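# Rope-lift the hoop onto the other post's peg

## Task

Using only the ropes, transfer the hoop from the post it sits on to the other post, where it must end up lying flat and encircling the loose peg standing there, with that peg still upright. Neither the hoop nor the peg is within any hand's reach; each rope joins the hoop to a metal block resting on a bench, and the blocks are what the arms can handle. At no moment, including while the hoop dangles, may it drop more than slightly below the top of the lower of the two posts. Arm bases in the scene frame (metres, heading in degrees counter-clockwise from +x): arm1 at x=-0.05 y=+1.40 z=+0.96 heading -90; arm2 at x=-1.23 y=-0.67 z=+1.02 heading +28; arm3 at x=+1.26 y=-0.62 z=+1.03 heading +151. At the end every gripper must have released and moved away, and the result must stay in place with no robot supporting it.

## Robot and tools

Robots: three identical i2rt Big YAM arms named arm1, arm2 and arm3. Each has six revolute joints, a two-finger gripper and a wrist camera that, with joints 1 and 6 at zero and the hand level and forward, sits above the hand looking at the fingertips. The hand reaches roughly 1.0 m out from the joint1 axis. Joints move at different speeds, so the hand can trace a wide arc between two postures. Loose objects may occasionally get a brief shove from outside.

Frame: one shared scene frame, origin on the floor, +z upward, lengths in metres. The point called hand lies midway between the fingertips (link pinch, 0.136 m out from the gripper frame); its z axis runs along the fingers and the fingers close along its y axis. Bases are at the positions and headings given in the task; the exact foot pose is not printed.

execute_actions: argument actions is a list holding one action or nothing (empty list just reports state and images). The action is an object keyed by arm name; each arm gets a joints object whose entries are absolute targets, not offsets: joint1_rad to joint6_rad in radians and gripper_m in metres. Any subset of arms and joints may be named; all named motions start together and finish independently. Ranges and done-tolerances: joint1_rad -2.879..2.879 (±0.045), turns the arm about its foot, positive counter-clockwise seen from above, 0 points along the foot's heading; joint2_rad 0..3.141 (±0.14), shoulder, 0 has the upper arm pointing back roughly level, increasing lifts it up then forward; joint3_rad 0..3.019 (±0.09), elbow, 0 is fully folded, increasing opens; joint4_rad -1.692..1.57 (±0.055), hand pitch, positive tips fingers up; joint5_rad -1.57..1.57 (±0.03), sideways hand swing, positive toward the arm's right; joint6_rad -2.094..2.094 (±0.035), hand roll, positive clockwise viewed from behind the hand; gripper_m 0..0.093 (±0.003), fingertip gap, grip force around 50-62 N per pad. Each action is capped at 15 s. Optional cameras: list of names from arm1_cam_wrist, arm2_cam_wrist, arm3_cam_wrist, cam_low, cam_top, or all; omitted/null means all, [] means none. An unknown key, camera or out-of-range number rejects the whole call and nothing moves.

wait: seconds from 0 to 10; commands nothing, lets the simulation run and returns state and images.

zoom_image: camera name plus region [x0, y0, x1, y1] in pixels of that camera's latest full image, origin top-left, at most 504 by 504. All images are 504x504; calibration (K, distortion, T_world_to_cam) is provided per camera and may be slightly off, wrist camera poses derive from reported joints.

read_manual: section "licences" (default) returns URDF licence text; moves nothing. finished_scene: pass the current scene number; irreversible, reports success.

Results: each robot's joint_positions, a pictures line listing the cameras in image order, and joint_status per commanded joint. off_target means it stopped short and may still push. contact_stop and time_out mean it now holds where it stopped, except a timed-out joint may keep a target (limited to 0.375, 0.375, 0.113, 0.225, 0.075, 0.3 rad from where it stands for joints 1-6) and keep pushing; on_its_own lists such joints, with held at giving the target being held, not the position. To relax a pushing joint, command its reported position. joint command not followed (with a cause line) means a self/inter-arm clearance check withheld that arm's targets; its joints read not_followed and may be retried on later actions; the gripper part still runs. A later stop in a reply cancels the remaining motion calls of that reply.

Cautions: joints or arms left out of an action can keep pushing toward old targets without showing it. Targets very close to the current reading may not move anything. Arms do not stop on contact and can push hard; a hard press between two robots ends the run, and the clearance check ignores fingers, gripper housings and wrist cameras and can be late. Sustained pushing or holding loads heats motors: MOTOR HOT from 85 °C, and at 100 °C an OVER-TEMPERATURE FAULT drops that arm, with joints reading limit_stop_at_motor_heat (resend targets afterward). Loaded joints sag. Never drop, slam or knock things, and never let anything leave the work area or reach the floor. The robot holds its last command while you are composing a reply.

Each tool is called after "Call:" as name(argument=value, ...) on one line, values as JSON.

## Session

Call:
execute_actions(actions=[])

Scene clock: 0.00 s.
arm1.joint_positions: joint1_rad=+0.465 joint2_rad=+0.323 joint3_rad=+1.699 joint4_rad=-1.477 joint5_rad=+0.280 joint6_rad=-0.185 gripper_m=+0.095
arm1.joint_status: not commanded
arm1.hand: x=-0.0913 y=+1.3788 z=+1.6251 quat_wxyz=(-0.466, -0.406, -0.623, +0.480) (m; scene frame)
arm2.joint_positions: joint1_rad=+0.110 joint2_rad=+0.237 joint3_rad=+1.625 joint4_rad=-1.167 joint5_rad=+0.050 joint6_rad=-0.808 gripper_m=+0.095
arm2.joint_status: not commanded
arm2.hand: x=-1.2447 y=-0.6887 z=+1.7386 quat_wxyz=(-0.774, +0.388, -0.490, +0.099) (m; scene frame)
arm3.joint_positions: joint1_rad=-0.738 joint2_rad=+0.632 joint3_rad=+1.418 joint4_rad=-1.224 joint5_rad=+0.183 joint6_rad=+0.510 gripper_m=+0.095
arm3.joint_status: not commanded
arm3.hand: x=+1.2124 y=-0.3791 z=+1.6051 quat_wxyz=(-0.264, +0.498, -0.678, -0.471) (m; scene frame)
pictures: arm1_cam_wrist, arm2_cam_wrist, arm3_cam_wrist, cam_low, cam_top
Images, in order (width x height): arm1_cam_wrist 504x504, arm2_cam_wrist 504x504, arm3_cam_wrist 504x504, cam_low 504x504, cam_top 504x504.

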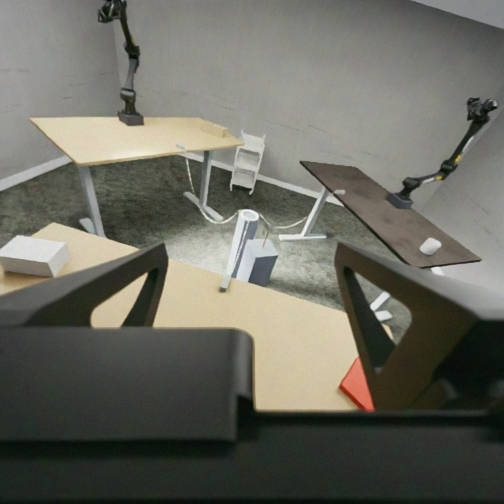

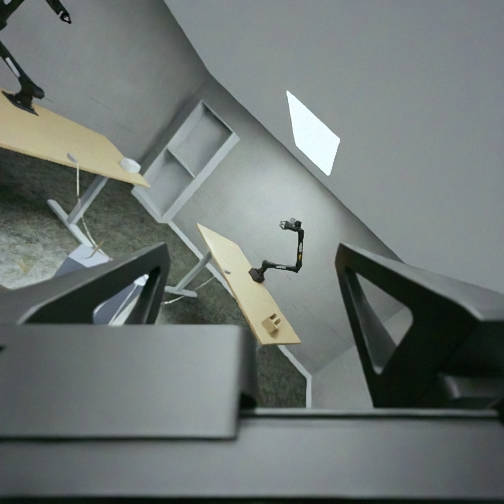

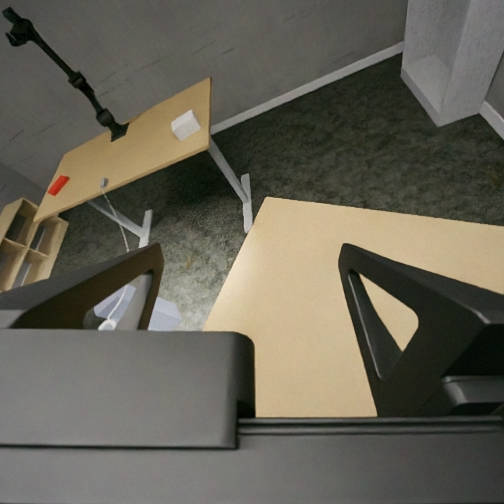

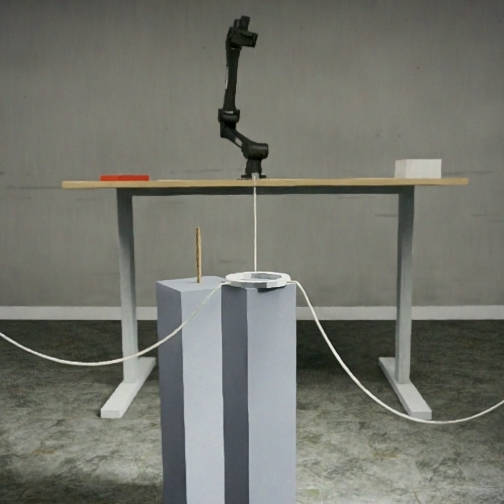

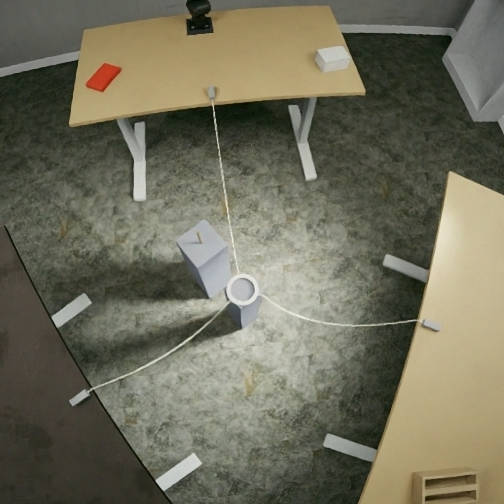

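Call:
zoom_image(camera="cam_top", region=[150, 200, 300, 350])

Call:
zoom_image(camera="cam_low", region=[130, 160, 330, 360])

Call:
zoom_image(camera="cam_top", region=[180, 60, 240, 120])

Call:
zoom_image(camera="cam_top", region=[50, 370, 110, 430])

Call:
zoom_image(camera="cam_top", region=[400, 295, 460, 355])

Region (150, 200, 300, 350) of cam_top's 504x504 image, scaled by 3.360, with more detail than that image has.

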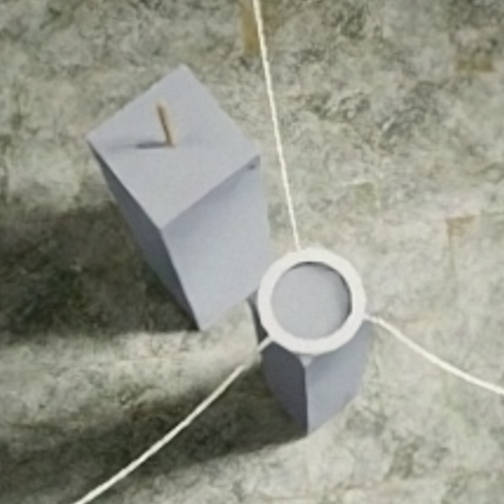

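Region (130, 160, 330, 360) of cam_low's 504x504 image, scaled by 2.520, with more detail than that image has.

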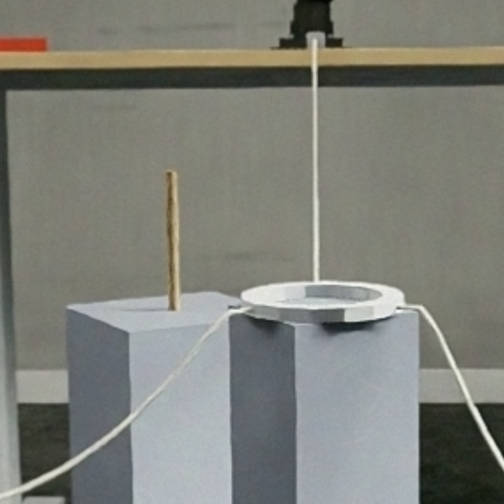

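Region (180, 60, 240, 120) of cam_top's 504x504 image, scaled by 8.400, with more detail than that image has.

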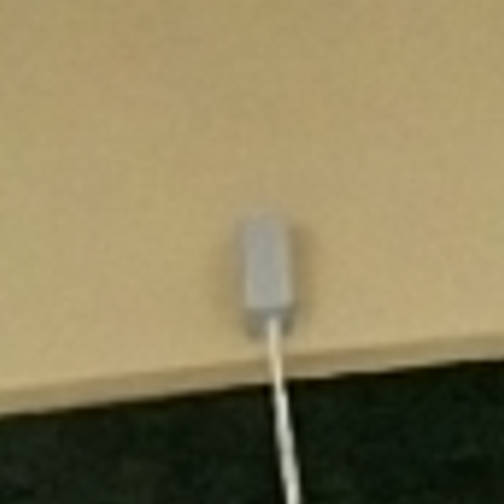

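Region (50, 370, 110, 430) of cam_top's 504x504 image, scaled by 8.400, with more detail than that image has.

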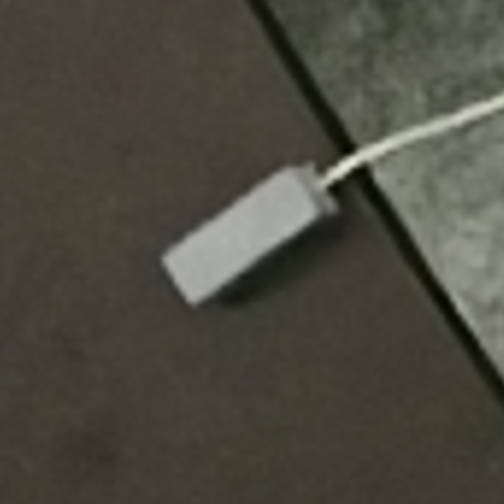

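Region (400, 295, 460, 355) of cam_top's 504x504 image, scaled by 8.400, with more detail than that image has.

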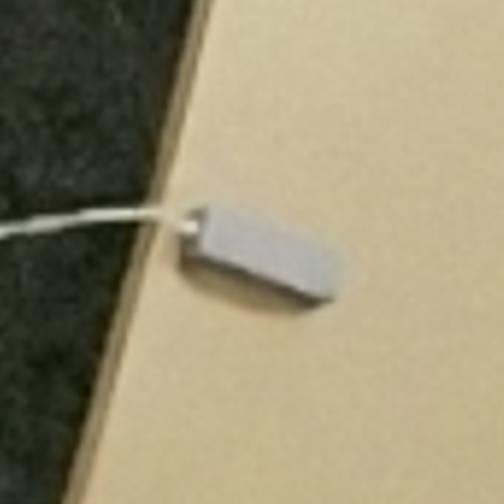

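Call:
execute_actions(actions=[{"arm1":{"joints":{"joint1_rad":0.043,"joint2_rad":1.895,"joint3_rad":1.624,"joint4_rad":-1.30,"joint5_rad":0,"joint6_rad":0,"gripper_m":0.07}},"arm2":{"joints":{"joint1_rad":-0.21,"joint2_rad":2.057,"joint3_rad":1.878,"joint4_rad":-1.391,"joint5_rad":0,"joint6_rad":-0.16,"gripper_m":0.07}},"arm3":{"joints":{"joint1_rad":0.148,"joint2_rad":2.057,"joint3_rad":1.878,"joint4_rad":-1.391,"joint5_rad":0,"joint6_rad":0.1,"gripper_m":0.07}}}])

Scene clock: 6.20 s.
arm1.joint_positions: joint1_rad=+0.051 joint2_rad=+1.904 joint3_rad=+1.598 joint4_rad=-1.302 joint5_rad=+0.002 joint6_rad=-0.010 gripper_m=+0.070
arm1.joint_status: all done
arm1.hand: x=-0.0204 y=+0.8373 z=+1.0602 quat_wxyz=(+0.021, -0.682, -0.731, -0.011) (m; scene frame)
arm2.joint_positions: joint1_rad=-0.205 joint2_rad=+2.054 joint3_rad=+1.854 joint4_rad=-1.381 joint5_rad=+0.002 joint6_rad=-0.169 gripper_m=+0.070
arm2.joint_status: all done
arm2.hand: x=-0.6264 y=-0.4978 z=+1.1360 quat_wxyz=(+0.005, +0.221, -0.975, +0.002) (m; scene frame)
arm3.joint_positions: joint1_rad=+0.151 joint2_rad=+2.065 joint3_rad=+1.864 joint4_rad=-1.379 joint5_rad=+0.002 joint6_rad=+0.112 gripper_m=+0.070
arm3.joint_status: all done
arm3.hand: x=+0.6672 y=-0.3996 z=+1.1396 quat_wxyz=(-0.001, +0.972, -0.233, +0.004) (m; scene frame)
pictures: arm1_cam_wrist, arm2_cam_wrist, arm3_cam_wrist, cam_low, cam_top
camera_calibration (this result's frames):
arm1_cam_wrist: T_world_to_cam=[[-0.997232, -0.0729986, 0.0141062, 0.0287731], [-0.0481242, 0.778381, 0.625945, -1.31246], [-0.0566731, 0.623534, -0.77974, 0.428976], [0, 0, 0, 1]] pos_world=[-0.0101563, 0.756215, 1.15561]
arm2_cam_wrist: T_world_to_cam=[[0.423156, -0.906003, 0.00986076, -0.198003], [-0.726812, -0.332925, 0.600754, -1.29682], [-0.541002, -0.261379, -0.799373, 0.563414], [0, 0, 0, 1]] pos_world=[-0.553952, -0.463871, 1.2314]
arm3_cam_wrist: T_world_to_cam=[[0.432968, 0.901406, -0.00223847, 0.0719669], [0.738808, -0.353443, 0.573795, -1.28468], [0.516431, -0.250089, -0.818996, 0.609229], [0, 0, 0, 1]] pos_world=[0.603346, -0.366571, 1.23626]
Images, in order (width x height): arm1_cam_wrist 504x504, arm2_cam_wrist 504x504, arm3_cam_wrist 504x504, cam_low 504x504, cam_top 504x504.

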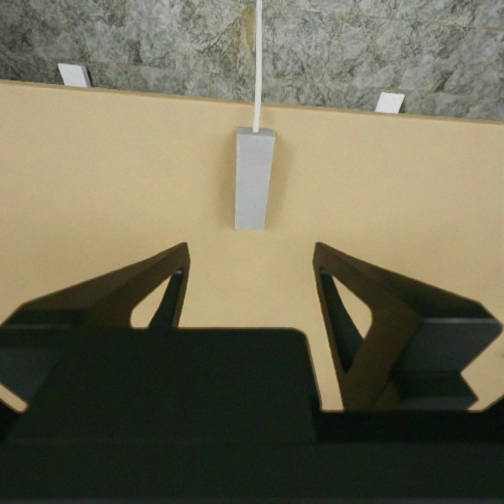

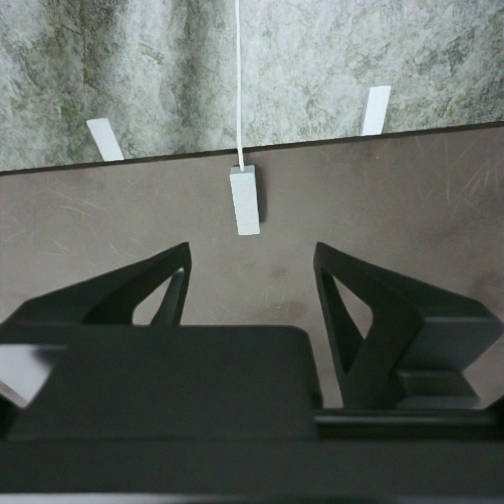

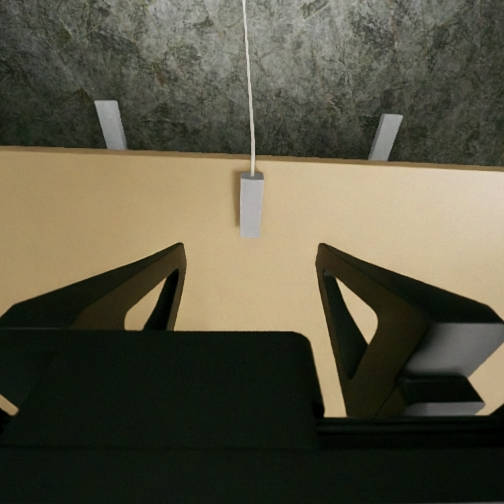

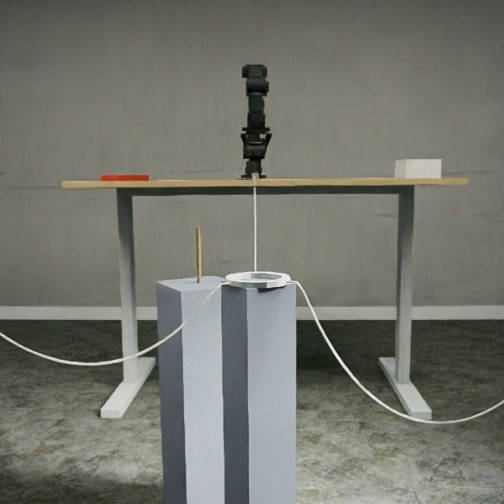

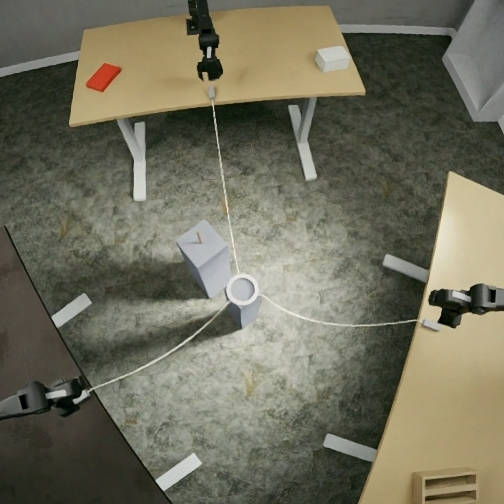

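Call:
execute_actions(actions=[{"arm1":{"joints":{"joint2_rad":1.978,"joint3_rad":1.55,"joint4_rad":-1.114}},"arm2":{"joints":{"joint1_rad":-0.203,"joint2_rad":2.08,"joint3_rad":1.70,"joint4_rad":-1.18}},"arm3":{"joints":{"joint2_rad":2.082,"joint3_rad":1.71,"joint4_rad":-1.19}}}], cameras=["arm1_cam_wrist","arm2_cam_wrist","arm3_cam_wrist"])

Scene clock: 8.23 s.
arm1.joint_positions: joint1_rad=+0.051 joint2_rad=+1.993 joint3_rad=+1.534 joint4_rad=-1.125 joint5_rad=+0.002 joint6_rad=-0.010 gripper_m=+0.070
arm1.joint_status: all done
arm1.hand: x=-0.0204 y=+0.8247 z=+0.9876 quat_wxyz=(+0.012, -0.682, -0.731, -0.002) (m; scene frame)
arm2.joint_positions: joint1_rad=-0.205 joint2_rad=+2.077 joint3_rad=+1.693 joint4_rad=-1.191 joint5_rad=+0.002 joint6_rad=-0.168 gripper_m=+0.070
arm2.joint_status: all done
arm2.hand: x=-0.6376 y=-0.5011 z=+1.0631 quat_wxyz=(+0.002, +0.221, -0.975, +0.001) (m; scene frame)
arm3.joint_positions: joint1_rad=+0.151 joint2_rad=+2.072 joint3_rad=+1.714 joint4_rad=-1.204 joint5_rad=+0.002 joint6_rad=+0.112 gripper_m=+0.070
arm3.joint_status: all done
arm3.hand: x=+0.6764 y=-0.4030 z=+1.0806 quat_wxyz=(-0.002, +0.972, -0.233, -0.005) (m; scene frame)
pictures: arm1_cam_wrist, arm2_cam_wrist, arm3_cam_wrist
camera_calibration (this result's frames):
arm1_cam_wrist: T_world_to_cam=[[-0.997234, -0.0729096, 0.0144277, 0.0284705], [-0.049207, 0.793158, 0.607025, -1.25077], [-0.0557013, 0.604636, -0.794552, 0.41048], [0, 0, 0, 1]] pos_world=[-0.0102905, 0.745941, 1.08498]
arm2_cam_wrist: T_world_to_cam=[[0.422749, -0.906181, 0.0108899, -0.196927], [-0.730669, -0.333712, 0.595616, -1.25964], [-0.536102, -0.259753, -0.803195, 0.506243], [0, 0, 0, 1]] pos_world=[-0.565734, -0.467312, 1.15902]
arm3_cam_wrist: T_world_to_cam=[[0.432903, 0.901432, -0.00390684, 0.0727789], [0.748722, -0.357146, 0.558446, -1.25044], [0.502005, -0.244678, -0.829532, 0.578679], [0, 0, 0, 1]] pos_world=[0.61423, -0.370606, 1.17862]
Images, in order (width x height): arm1_cam_wrist 504x504, arm2_cam_wrist 504x504, arm3_cam_wrist 504x504.

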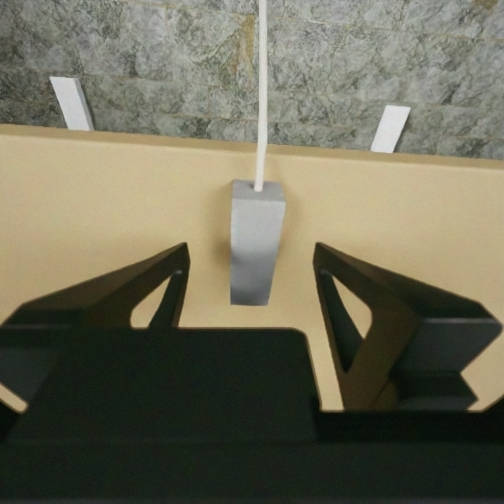

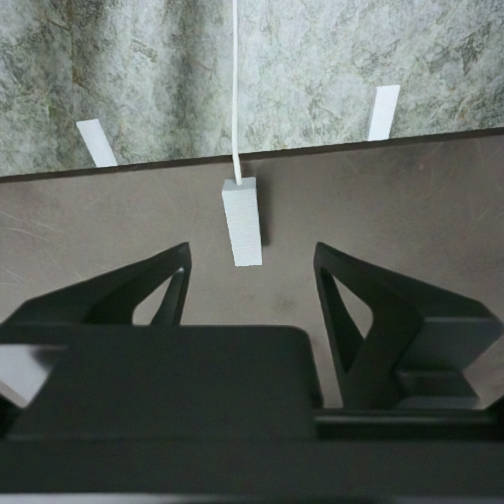

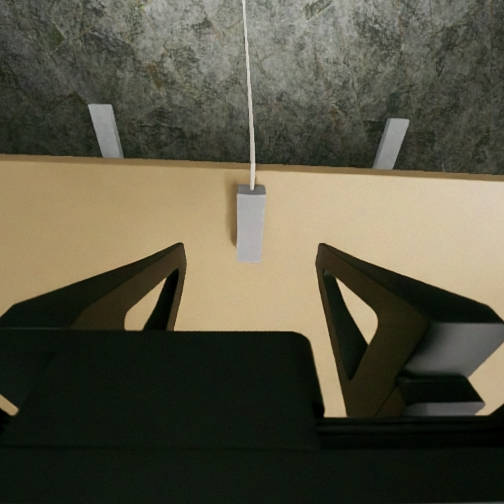

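Call:
execute_actions(actions=[{"arm1":{"joints":{"joint2_rad":1.997,"joint3_rad":1.516,"joint4_rad":-1.05}},"arm2":{"joints":{"joint1_rad":-0.195,"joint2_rad":2.092,"joint3_rad":1.575,"joint4_rad":-1.04}},"arm3":{"joints":{"joint1_rad":0.155,"joint2_rad":2.09,"joint3_rad":1.508,"joint4_rad":-0.977}}}], cameras=["arm1_cam_wrist","arm2_cam_wrist","arm3_cam_wrist"])

Scene clock: 10.37 s.
arm1.joint_positions: joint1_rad=+0.051 joint2_rad=+1.993 joint3_rad=+1.508 joint4_rad=-1.061 joint5_rad=+0.002 joint6_rad=-0.010 gripper_m=+0.070
arm1.joint_status: all done
arm1.hand: x=-0.0202 y=+0.8199 z=+0.9789 quat_wxyz=(-0.002, -0.682, -0.731, +0.011) (m; scene frame)
arm2.joint_positions: joint1_rad=-0.205 joint2_rad=+2.085 joint3_rad=+1.568 joint4_rad=-1.051 joint5_rad=+0.002 joint6_rad=-0.168 gripper_m=+0.070
arm2.joint_status: all done
arm2.hand: x=-0.6550 y=-0.5061 z=+1.0156 quat_wxyz=(-0.001, +0.221, -0.975, +0.001) (m; scene frame)
arm3.joint_positions: joint1_rad=+0.151 joint2_rad=+2.079 joint3_rad=+1.511 joint4_rad=-0.991 joint5_rad=+0.002 joint6_rad=+0.112 gripper_m=+0.070
arm3.joint_status: all done
arm3.hand: x=+0.7070 y=-0.4145 z=+1.0071 quat_wxyz=(-0.002, +0.972, -0.233, -0.007) (m; scene frame)
pictures: arm1_cam_wrist, arm2_cam_wrist, arm3_cam_wrist
camera_calibration (this result's frames):
arm1_cam_wrist: T_world_to_cam=[[-0.997238, -0.0727543, 0.0149282, 0.0278228], [-0.0508605, 0.81545, 0.576589, -1.23021], [-0.0541225, 0.574237, -0.816898, 0.453312], [0, 0, 0, 1]] pos_world=[-0.0102889, 0.744893, 1.07922]
arm2_cam_wrist: T_world_to_cam=[[0.422674, -0.906202, 0.0120348, -0.194815], [-0.734799, -0.334894, 0.589844, -1.24313], [-0.530488, -0.258155, -0.807427, 0.466312], [0, 0, 0, 1]] pos_world=[-0.583735, -0.472478, 1.11211]
arm3_cam_wrist: T_world_to_cam=[[0.43289, 0.901437, -0.00417909, 0.0698113], [0.750316, -0.357741, 0.555921, -1.23523], [0.499633, -0.243788, -0.831225, 0.503253], [0, 0, 0, 1]] pos_world=[0.645149, -0.382135, 1.1053]
Images, in order (width x height): arm1_cam_wrist 504x504, arm2_cam_wrist 504x504, arm3_cam_wrist 504x504.

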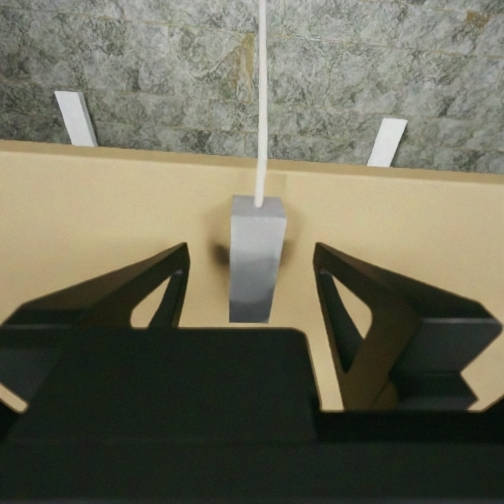

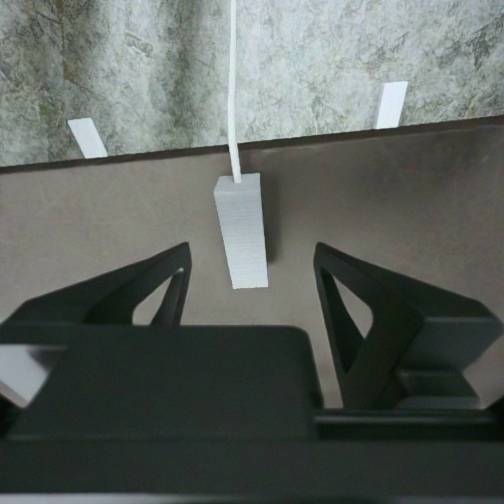

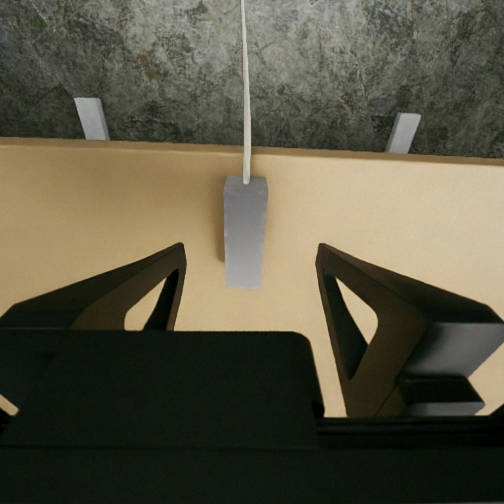

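Call:
execute_actions(actions=[{"arm1":{"joints":{"joint2_rad":2.012}},"arm2":{"joints":{"joint1_rad":-0.185,"joint2_rad":2.138,"joint3_rad":1.546,"joint4_rad":-0.966,"joint6_rad":-0.25}},"arm3":{"joints":{"joint1_rad":0.165,"joint2_rad":2.15,"joint3_rad":1.467,"joint4_rad":-0.882}}}], cameras=["arm1_cam_wrist","arm2_cam_wrist","arm3_cam_wrist"])

Scene clock: 11.87 s.
arm1.joint_positions: joint1_rad=+0.051 joint2_rad=+2.002 joint3_rad=+1.508 joint4_rad=-1.061 joint5_rad=+0.002 joint6_rad=-0.010 gripper_m=+0.070
arm1.joint_status: all done
arm1.hand: x=-0.0204 y=+0.8209 z=+0.9738 quat_wxyz=(+0.002, -0.682, -0.731, +0.007) (m; scene frame)
arm2.joint_positions: joint1_rad=-0.193 joint2_rad=+2.125 joint3_rad=+1.544 joint4_rad=-0.977 joint5_rad=+0.002 joint6_rad=-0.241 gripper_m=+0.070
arm2.joint_status: all done
arm2.hand: x=-0.6558 y=-0.4982 z=+0.9843 quat_wxyz=(-0.006, +0.263, -0.965, +0.001) (m; scene frame)
arm3.joint_positions: joint1_rad=+0.157 joint2_rad=+2.138 joint3_rad=+1.472 joint4_rad=-0.896 joint5_rad=+0.002 joint6_rad=+0.112 gripper_m=+0.070
arm3.joint_status: all done
arm3.hand: x=+0.7104 y=-0.4197 z=+0.9615 quat_wxyz=(-0.002, +0.973, -0.230, -0.005) (m; scene frame)
pictures: arm1_cam_wrist, arm2_cam_wrist, arm3_cam_wrist
camera_calibration (this result's frames):
arm1_cam_wrist: T_world_to_cam=[[-0.997237, -0.0727937, 0.0148074, 0.0280088], [-0.0504651, 0.810152, 0.584044, -1.23101], [-0.054511, 0.581683, -0.811587, 0.437236], [0, 0, 0, 1]] pos_world=[-0.0103574, 0.745008, 1.0734]
arm2_cam_wrist: T_world_to_cam=[[0.498688, -0.866662, 0.0143829, -0.119729], [-0.708671, -0.398111, 0.582488, -1.22982], [-0.499094, -0.300673, -0.812712, 0.447258], [0, 0, 0, 1]] pos_world=[-0.588603, -0.45889, 1.08157]
arm3_cam_wrist: T_world_to_cam=[[0.427049, 0.90422, -0.00389221, 0.0779638], [0.751018, -0.35229, 0.558448, -1.21497], [0.503589, -0.241408, -0.82953, 0.458946], [0, 0, 0, 1]] pos_world=[0.648051, -0.387726, 1.05951]
Images, in order (width x height): arm1_cam_wrist 504x504, arm2_cam_wrist 504x504, arm3_cam_wrist 504x504.

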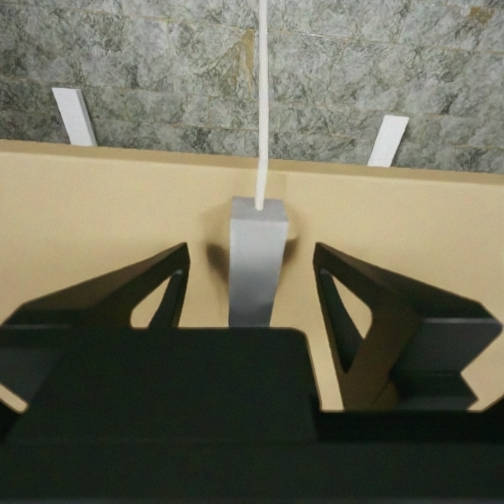

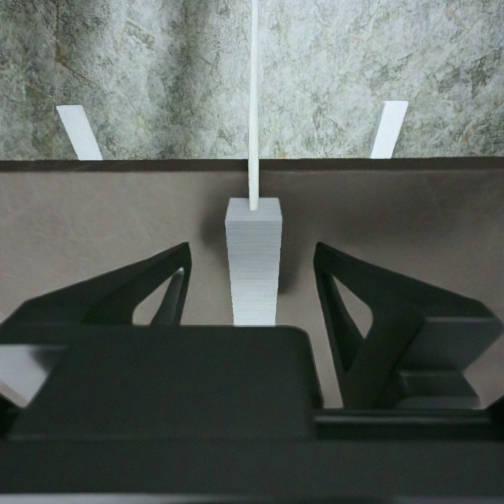

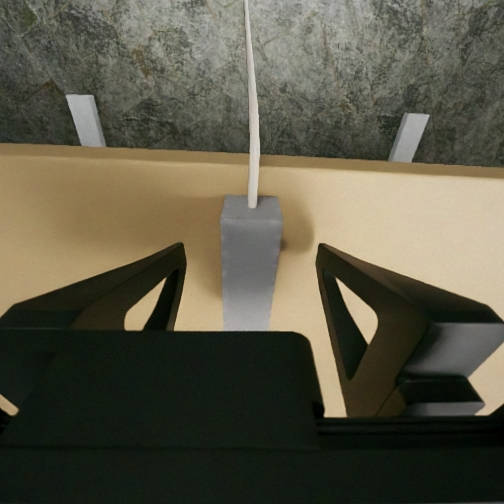

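Call:
execute_actions(actions=[{"arm1":{"joints":{"joint2_rad":2.02}},"arm2":{"joints":{"joint2_rad":2.148}},"arm3":{"joints":{"joint2_rad":2.158}}}], cameras=[])

Call:
execute_actions(actions=[{"arm1":{"joints":{"gripper_m":0.0}},"arm2":{"joints":{"gripper_m":0.0}},"arm3":{"joints":{"gripper_m":0.0}}}], cameras=["arm1_cam_wrist"])

Scene clock: 12.80 s.
arm1.joint_positions: joint1_rad=+0.051 joint2_rad=+2.009 joint3_rad=+1.508 joint4_rad=-1.061 joint5_rad=+0.002 joint6_rad=-0.010 gripper_m=+0.070
arm1.joint_status: all done
arm1.hand: x=-0.0204 y=+0.8218 z=+0.9698 quat_wxyz=(+0.004, -0.682, -0.731, +0.005) (m; scene frame)
arm2.joint_positions: joint1_rad=-0.193 joint2_rad=+2.125 joint3_rad=+1.544 joint4_rad=-0.977 joint5_rad=+0.002 joint6_rad=-0.241 gripper_m=+0.070
arm2.joint_status: all done
arm2.hand: x=-0.6558 y=-0.4982 z=+0.9843 quat_wxyz=(-0.006, +0.263, -0.965, +0.001) (m; scene frame)
arm3.joint_positions: joint1_rad=+0.157 joint2_rad=+2.138 joint3_rad=+1.472 joint4_rad=-0.896 joint5_rad=+0.002 joint6_rad=+0.112 gripper_m=+0.070
arm3.joint_status: all done
arm3.hand: x=+0.7104 y=-0.4197 z=+0.9615 quat_wxyz=(-0.002, +0.973, -0.230, -0.005) (m; scene frame)
pictures: none
No camera images: the call's "cameras" was empty. Leave "cameras" out to get every camera's image.

Scene clock: 13.47 s.
arm1.joint_positions: joint1_rad=+0.051 joint2_rad=+2.010 joint3_rad=+1.508 joint4_rad=-1.060 joint5_rad=+0.001 joint6_rad=-0.009 gripper_m=+0.025
arm1.joint_status: gripper_m off_target (ended at +0.025, target +0.000)
arm1.hand: x=-0.0202 y=+0.8217 z=+0.9696 quat_wxyz=(+0.003, -0.682, -0.731, +0.005) (m; scene frame)
arm2.joint_positions: joint1_rad=-0.193 joint2_rad=+2.126 joint3_rad=+1.544 joint4_rad=-0.976 joint5_rad=+0.001 joint6_rad=-0.242 gripper_m=+0.025
arm2.joint_status: gripper_m off_target (ended at +0.025, target +0.000)
arm2.hand: x=-0.6558 y=-0.4981 z=+0.9841 quat_wxyz=(-0.006, +0.263, -0.965, +0.001) (m; scene frame)
arm3.joint_positions: joint1_rad=+0.157 joint2_rad=+2.138 joint3_rad=+1.472 joint4_rad=-0.896 joint5_rad=+0.001 joint6_rad=+0.110 gripper_m=+0.025
arm3.joint_status: gripper_m off_target (ended at +0.025, target +0.000)
arm3.hand: x=+0.7102 y=-0.4199 z=+0.9615 quat_wxyz=(-0.002, +0.973, -0.229, -0.006) (m; scene frame)
pictures: arm1_cam_wrist
camera_calibration (this result's frames):
arm1_cam_wrist: T_world_to_cam=[[-0.99734, -0.0716842, 0.0131897, 0.0289533], [-0.0501447, 0.806145, 0.58959, -1.23117], [-0.0528971, 0.58736, -0.807595, 0.424862], [0, 0, 0, 1]] pos_world=[-0.0103864, 0.74503, 1.06862]
Images, in order (width x height): arm1_cam_wrist 504x504.

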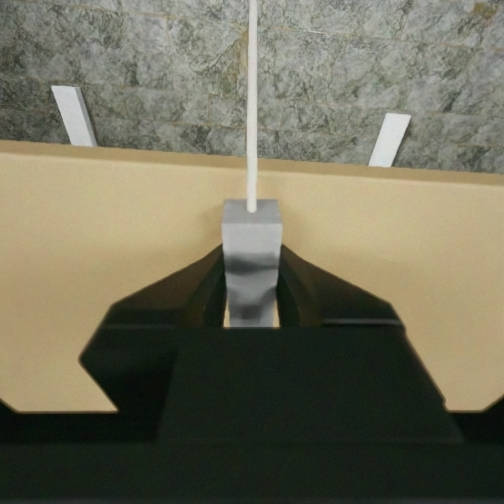

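Call:
execute_actions(actions=[{"arm1":{"joints":{"joint2_rad":2.0,"joint3_rad":1.92,"joint4_rad":-1.467}},"arm2":{"joints":{"joint1_rad":-0.237,"joint2_rad":1.788,"joint3_rad":1.42,"joint4_rad":-1.2,"joint6_rad":-0.286}},"arm3":{"joints":{"joint1_rad":0.211,"joint2_rad":1.358,"joint3_rad":1.013,"joint4_rad":-1.23,"joint6_rad":0.164}}}])

Scene clock: 17.07 s.
arm1.joint_positions: joint1_rad=+0.051 joint2_rad=+2.014 joint3_rad=+1.875 joint4_rad=-1.458 joint5_rad=+0.001 joint6_rad=-0.009 gripper_m=+0.025
arm1.joint_status: all done
arm1.hand: x=-0.0166 y=+0.7846 z=+1.0992 quat_wxyz=(+0.016, -0.682, -0.731, -0.007) (m; scene frame)
arm2.joint_positions: joint1_rad=-0.239 joint2_rad=+1.786 joint3_rad=+1.395 joint4_rad=-1.190 joint5_rad=+0.001 joint6_rad=-0.277 gripper_m=+0.025
arm2.joint_status: all done
arm2.hand: x=-0.7279 y=-0.5449 z=+1.1176 quat_wxyz=(+0.006, +0.258, -0.966, +0.001) (m; scene frame)
arm3.joint_positions: joint1_rad=+0.218 joint2_rad=+1.357 joint3_rad=+1.020 joint4_rad=-1.218 joint5_rad=+0.001 joint6_rad=+0.152 gripper_m=+0.025
arm3.joint_status: all done
arm3.hand: x=+0.9036 y=-0.5149 z=+1.1723 quat_wxyz=(-0.002, +0.976, -0.220, -0.009) (m; scene frame)
pictures: arm1_cam_wrist, arm2_cam_wrist, arm3_cam_wrist, cam_low, cam_top
camera_calibration (this result's frames):
arm1_cam_wrist: T_world_to_cam=[[-0.99734, -0.0717672, 0.0127728, 0.0286861], [-0.0486212, 0.785487, 0.616966, -1.29141], [-0.0543108, 0.614703, -0.786886, 0.507313], [0, 0, 0, 1]] pos_world=[-0.00662741, 0.704595, 1.19559]
arm2_cam_wrist: T_world_to_cam=[[0.489986, -0.871692, 0.00809822, -0.12816], [-0.698919, -0.387283, 0.601268, -1.38511], [-0.520984, -0.300273, -0.799006, 0.474505], [0, 0, 0, 1]] pos_world=[-0.658074, -0.505665, 1.21299]
arm3_cam_wrist: T_world_to_cam=[[0.407928, 0.912993, -0.00617096, 0.106804], [0.761976, -0.336714, 0.553187, -1.50707], [0.502979, -0.230363, -0.833034, 0.523841], [0, 0, 0, 1]] pos_world=[0.841302, -0.484289, 1.27073]
Images, in order (width x height): arm1_cam_wrist 504x504, arm2_cam_wrist 504x504, arm3_cam_wrist 504x504, cam_low 504x504, cam_top 504x504.

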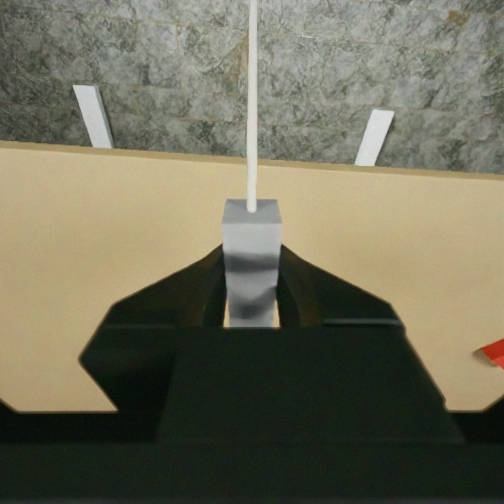

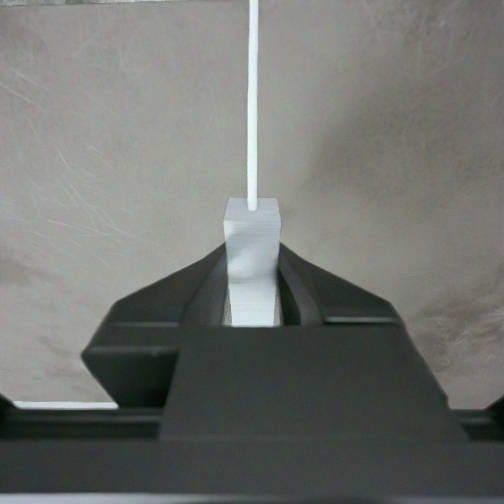

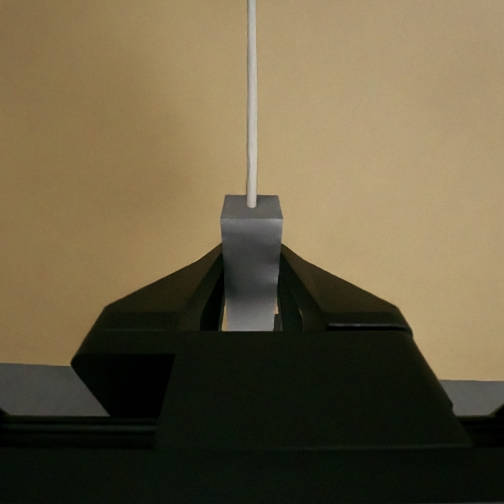

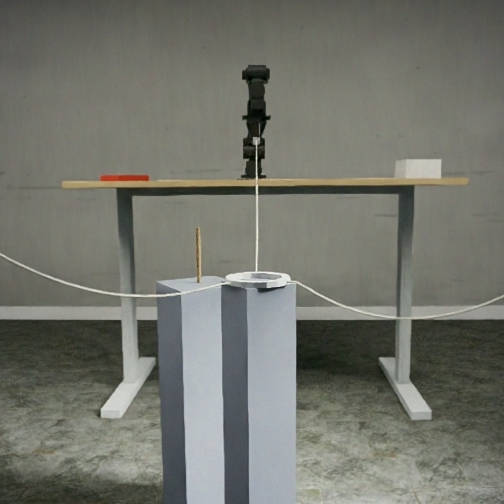

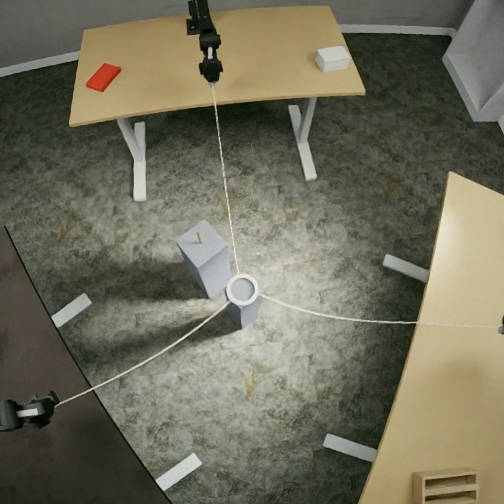

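Call:
execute_actions(actions=[{"arm1":{"joints":{"joint2_rad":1.705,"joint3_rad":1.545,"joint4_rad":-1.01}},"arm2":{"joints":{"joint1_rad":-0.242,"joint2_rad":1.548,"joint3_rad":1.145,"joint4_rad":-0.772}},"arm3":{"joints":{"joint1_rad":0.226,"joint2_rad":0.979,"joint3_rad":0.872,"joint4_rad":-1.084,"joint6_rad":0.18}}}], cameras=["cam_low","cam_top","arm1_cam_wrist"])

Scene clock: 20.63 s.
arm1.joint_positions: joint1_rad=+0.051 joint2_rad=+1.706 joint3_rad=+1.528 joint4_rad=-1.027 joint5_rad=+0.001 joint6_rad=-0.009 gripper_m=+0.025
arm1.joint_status: all done
arm1.hand: x=-0.0168 y=+0.7976 z=+1.1539 quat_wxyz=(-0.125, -0.671, -0.720, +0.127) (m; scene frame)
arm2.joint_positions: joint1_rad=-0.239 joint2_rad=+1.542 joint3_rad=+1.141 joint4_rad=-0.789 joint5_rad=+0.001 joint6_rad=-0.278 gripper_m=+0.025
arm2.joint_status: all done
arm2.hand: x=-0.7254 y=-0.5442 z=+1.1572 quat_wxyz=(-0.189, +0.253, -0.949, +0.004) (m; scene frame)
arm3.joint_positions: joint1_rad=+0.218 joint2_rad=+0.971 joint3_rad=+0.867 joint4_rad=-1.102 joint5_rad=+0.001 joint6_rad=+0.168 gripper_m=+0.025
arm3.joint_status: all done
arm3.hand: x=+0.9424 y=-0.5266 z=+1.2416 quat_wxyz=(-0.012, +0.957, -0.224, -0.182) (m; scene frame)
pictures: arm1_cam_wrist, cam_low, cam_top
camera_calibration (this result's frames):
arm1_cam_wrist: T_world_to_cam=[[-0.997397, -0.0700046, 0.0172538, 0.022147], [-0.0627619, 0.96078, 0.270115, -1.0752], [-0.0354864, 0.268329, -0.962673, 1.0217], [0, 0, 0, 1]] pos_world=[-0.00913618, 0.760435, 1.27361]
Images, in order (width x height): arm1_cam_wrist 504x504, cam_low 504x504, cam_top 504x504.

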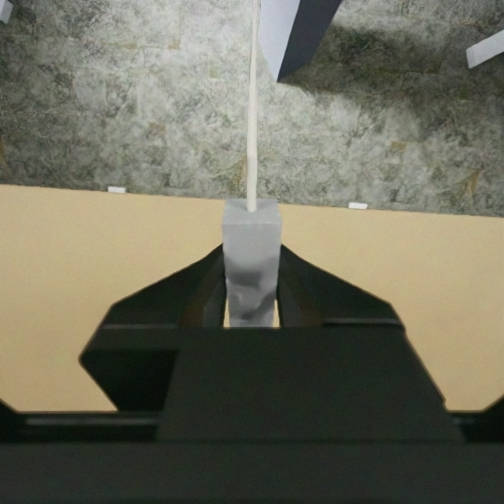

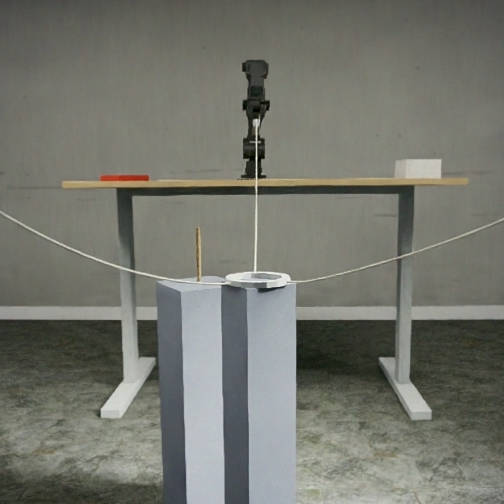

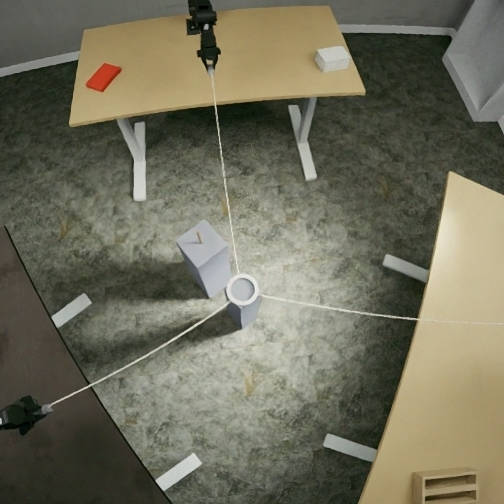

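Call:
execute_actions(actions=[{"arm1":{"joints":{"joint2_rad":1.69,"joint3_rad":1.675,"joint4_rad":-1.155}},"arm2":{"joints":{"joint2_rad":1.505,"joint3_rad":1.24,"joint4_rad":-0.925}},"arm3":{"joints":{"joint2_rad":0.975,"joint3_rad":0.975,"joint4_rad":-1.2}}}], cameras=["cam_low","cam_top"])

Scene clock: 22.30 s.
arm1.joint_positions: joint1_rad=+0.051 joint2_rad=+1.707 joint3_rad=+1.618 joint4_rad=-1.149 joint5_rad=+0.001 joint6_rad=-0.009 gripper_m=+0.025
arm1.joint_status: all done
arm1.hand: x=-0.0166 y=+0.8003 z=+1.1849 quat_wxyz=(-0.114, -0.673, -0.722, +0.116) (m; scene frame)
arm2.joint_positions: joint1_rad=-0.239 joint2_rad=+1.518 joint3_rad=+1.184 joint4_rad=-0.917 joint5_rad=+0.001 joint6_rad=-0.278 gripper_m=+0.025
arm2.joint_status: all done
arm2.hand: x=-0.7391 y=-0.5476 z=+1.1769 quat_wxyz=(-0.159, +0.255, -0.954, +0.004) (m; scene frame)
arm3.joint_positions: joint1_rad=+0.218 joint2_rad=+0.971 joint3_rad=+0.897 joint4_rad=-1.189 joint5_rad=+0.001 joint6_rad=+0.168 gripper_m=+0.025
arm3.joint_status: all done
arm3.hand: x=+0.9542 y=-0.5302 z=+1.2485 quat_wxyz=(-0.010, +0.962, -0.225, -0.154) (m; scene frame)
pictures: cam_low, cam_top
Images, in order (width x height): cam_low 504x504, cam_top 504x504.

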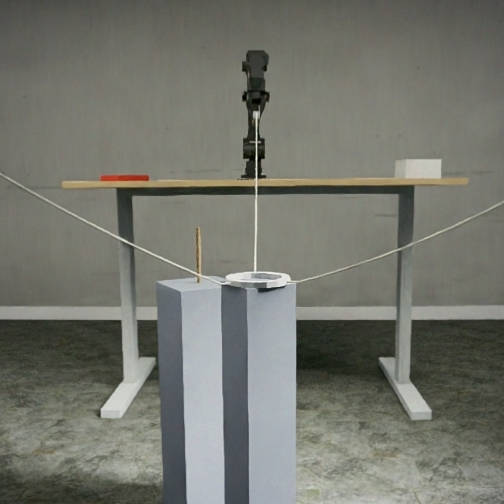

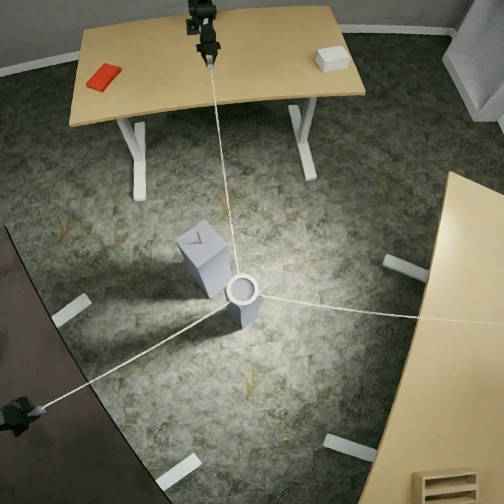

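Call:
execute_actions(actions=[{"arm1":{"joints":{"joint2_rad":1.66,"joint3_rad":1.783,"joint4_rad":-1.257}},"arm2":{"joints":{"joint2_rad":1.434,"joint3_rad":1.314,"joint4_rad":-1.022}},"arm3":{"joints":{"joint2_rad":0.93,"joint3_rad":1.095,"joint4_rad":-1.30}}}], cameras=["cam_low","cam_top"])

Scene clock: 24.13 s.
arm1.joint_positions: joint1_rad=+0.051 joint2_rad=+1.691 joint3_rad=+1.722 joint4_rad=-1.250 joint5_rad=+0.001 joint6_rad=-0.009 gripper_m=+0.025
arm1.joint_status: all done
arm1.hand: x=-0.0161 y=+0.7999 z=+1.2336 quat_wxyz=(-0.120, -0.672, -0.721, +0.122) (m; scene frame)
arm2.joint_positions: joint1_rad=-0.239 joint2_rad=+1.436 joint3_rad=+1.266 joint4_rad=-1.012 joint5_rad=+0.001 joint6_rad=-0.278 gripper_m=+0.025
arm2.joint_status: all done
arm2.hand: x=-0.7391 y=-0.5476 z=+1.2459 quat_wxyz=(-0.193, +0.253, -0.948, +0.004) (m; scene frame)
arm3.joint_positions: joint1_rad=+0.218 joint2_rad=+0.944 joint3_rad=+1.029 joint4_rad=-1.287 joint5_rad=+0.001 joint6_rad=+0.168 gripper_m=+0.025
arm3.joint_status: all done
arm3.hand: x=+0.9500 y=-0.5290 z=+1.3097 quat_wxyz=(-0.012, +0.957, -0.224, -0.184) (m; scene frame)
pictures: cam_low, cam_top
Images, in order (width x height): cam_low 504x504, cam_top 504x504.

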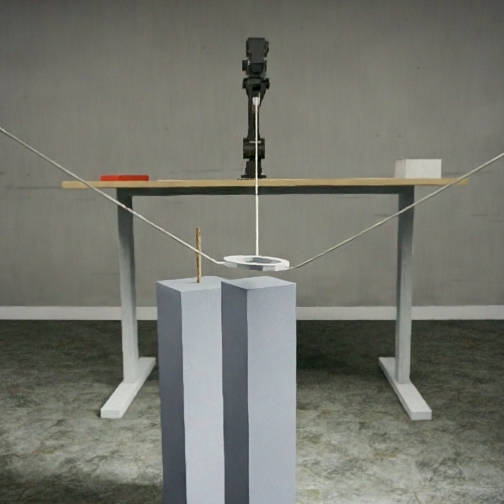

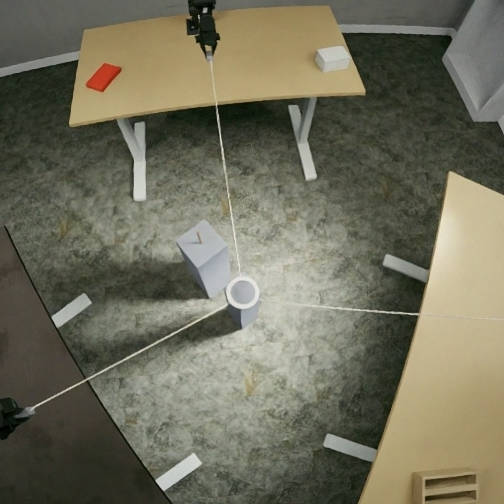

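Call:
execute_actions(actions=[{"arm1":{"joints":{"joint2_rad":1.735,"joint3_rad":2.155,"joint4_rad":-1.567}},"arm2":{"joints":{"joint2_rad":1.436,"joint3_rad":1.635,"joint4_rad":-1.358}},"arm3":{"joints":{"joint2_rad":1.062,"joint3_rad":1.535,"joint4_rad":-1.627}}}], cameras=["cam_low","cam_top"])

Scene clock: 26.30 s.
arm1.joint_positions: joint1_rad=+0.051 joint2_rad=+1.755 joint3_rad=+2.101 joint4_rad=-1.559 joint5_rad=+0.001 joint6_rad=-0.009 gripper_m=+0.025
arm1.joint_status: all done
arm1.hand: x=-0.0147 y=+0.7970 z=+1.3441 quat_wxyz=(-0.123, -0.671, -0.720, +0.124) (m; scene frame)
arm2.joint_positions: joint1_rad=-0.239 joint2_rad=+1.440 joint3_rad=+1.587 joint4_rad=-1.347 joint5_rad=+0.001 joint6_rad=-0.278 gripper_m=+0.025
arm2.joint_status: all done
arm2.hand: x=-0.7402 y=-0.5478 z=+1.3645 quat_wxyz=(-0.184, +0.254, -0.950, +0.004) (m; scene frame)
arm3.joint_positions: joint1_rad=+0.218 joint2_rad=+1.072 joint3_rad=+1.476 joint4_rad=-1.614 joint5_rad=+0.001 joint6_rad=+0.168 gripper_m=+0.025
arm3.joint_status: all done
arm3.hand: x=+0.9367 y=-0.5251 z=+1.4450 quat_wxyz=(-0.012, +0.958, -0.224, -0.180) (m; scene frame)
pictures: cam_low, cam_top
Images, in order (width x height): cam_low 504x504, cam_top 504x504.

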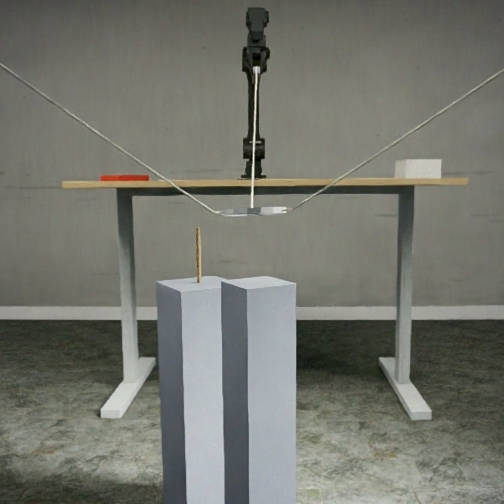

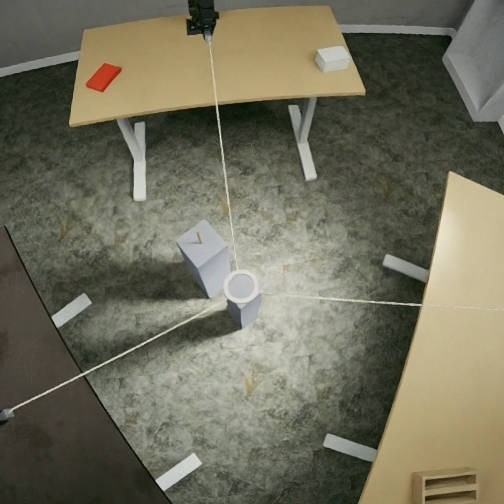

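Level at z≈0.88. Now the half translation.

Call:
execute_actions(actions=[{"arm1":{"joints":{"joint1_rad":-0.105,"joint2_rad":1.335,"joint3_rad":1.657,"joint4_rad":-1.49,"joint6_rad":-0.165}},"arm2":{"joints":{"joint1_rad":0.092,"joint2_rad":1.385,"joint3_rad":1.555,"joint4_rad":-1.349,"joint6_rad":0.055}},"arm3":{"joints":{"joint1_rad":-0.039,"joint2_rad":1.382,"joint3_rad":1.805,"joint4_rad":-1.548,"joint6_rad":-0.09}}}], cameras=["cam_low","cam_top"])

Scene clock: 28.13 s.
arm1.joint_positions: joint1_rad=-0.112 joint2_rad=+1.354 joint3_rad=+1.634 joint4_rad=-1.496 joint5_rad=+0.002 joint6_rad=-0.155 gripper_m=+0.025
arm1.joint_status: all done
arm1.hand: x=-0.0982 y=+0.9426 z=+1.3465 quat_wxyz=(-0.101, -0.677, -0.715, +0.142) (m; scene frame)
arm2.joint_positions: joint1_rad=+0.098 joint2_rad=+1.411 joint3_rad=+1.548 joint4_rad=-1.347 joint5_rad=-0.001 joint6_rad=+0.047 gripper_m=+0.025
arm2.joint_status: all done
arm2.hand: x=-0.8193 y=-0.3987 z=+1.3606 quat_wxyz=(-0.170, +0.260, -0.949, -0.055) (m; scene frame)
arm3.joint_positions: joint1_rad=-0.046 joint2_rad=+1.412 joint3_rad=+1.729 joint4_rad=-1.557 joint5_rad=+0.000 joint6_rad=-0.079 gripper_m=+0.025
arm3.joint_status: all done
arm3.hand: x=+0.8596 y=-0.3737 z=+1.4313 quat_wxyz=(-0.052, +0.958, -0.233, -0.157) (m; scene frame)
pictures: cam_low, cam_top
Images, in order (width x height): cam_low 504x504, cam_top 504x504.

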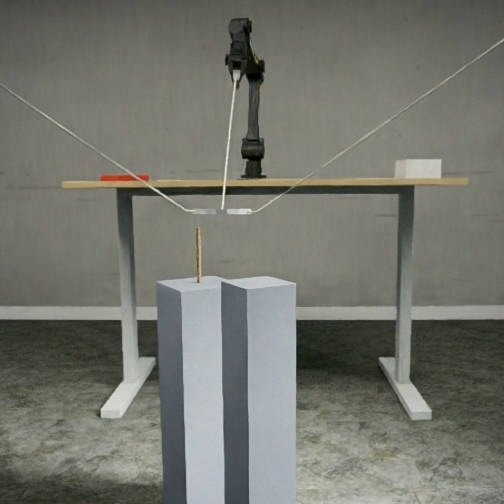

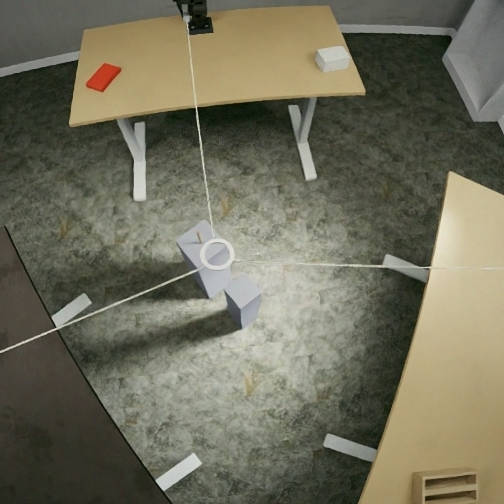

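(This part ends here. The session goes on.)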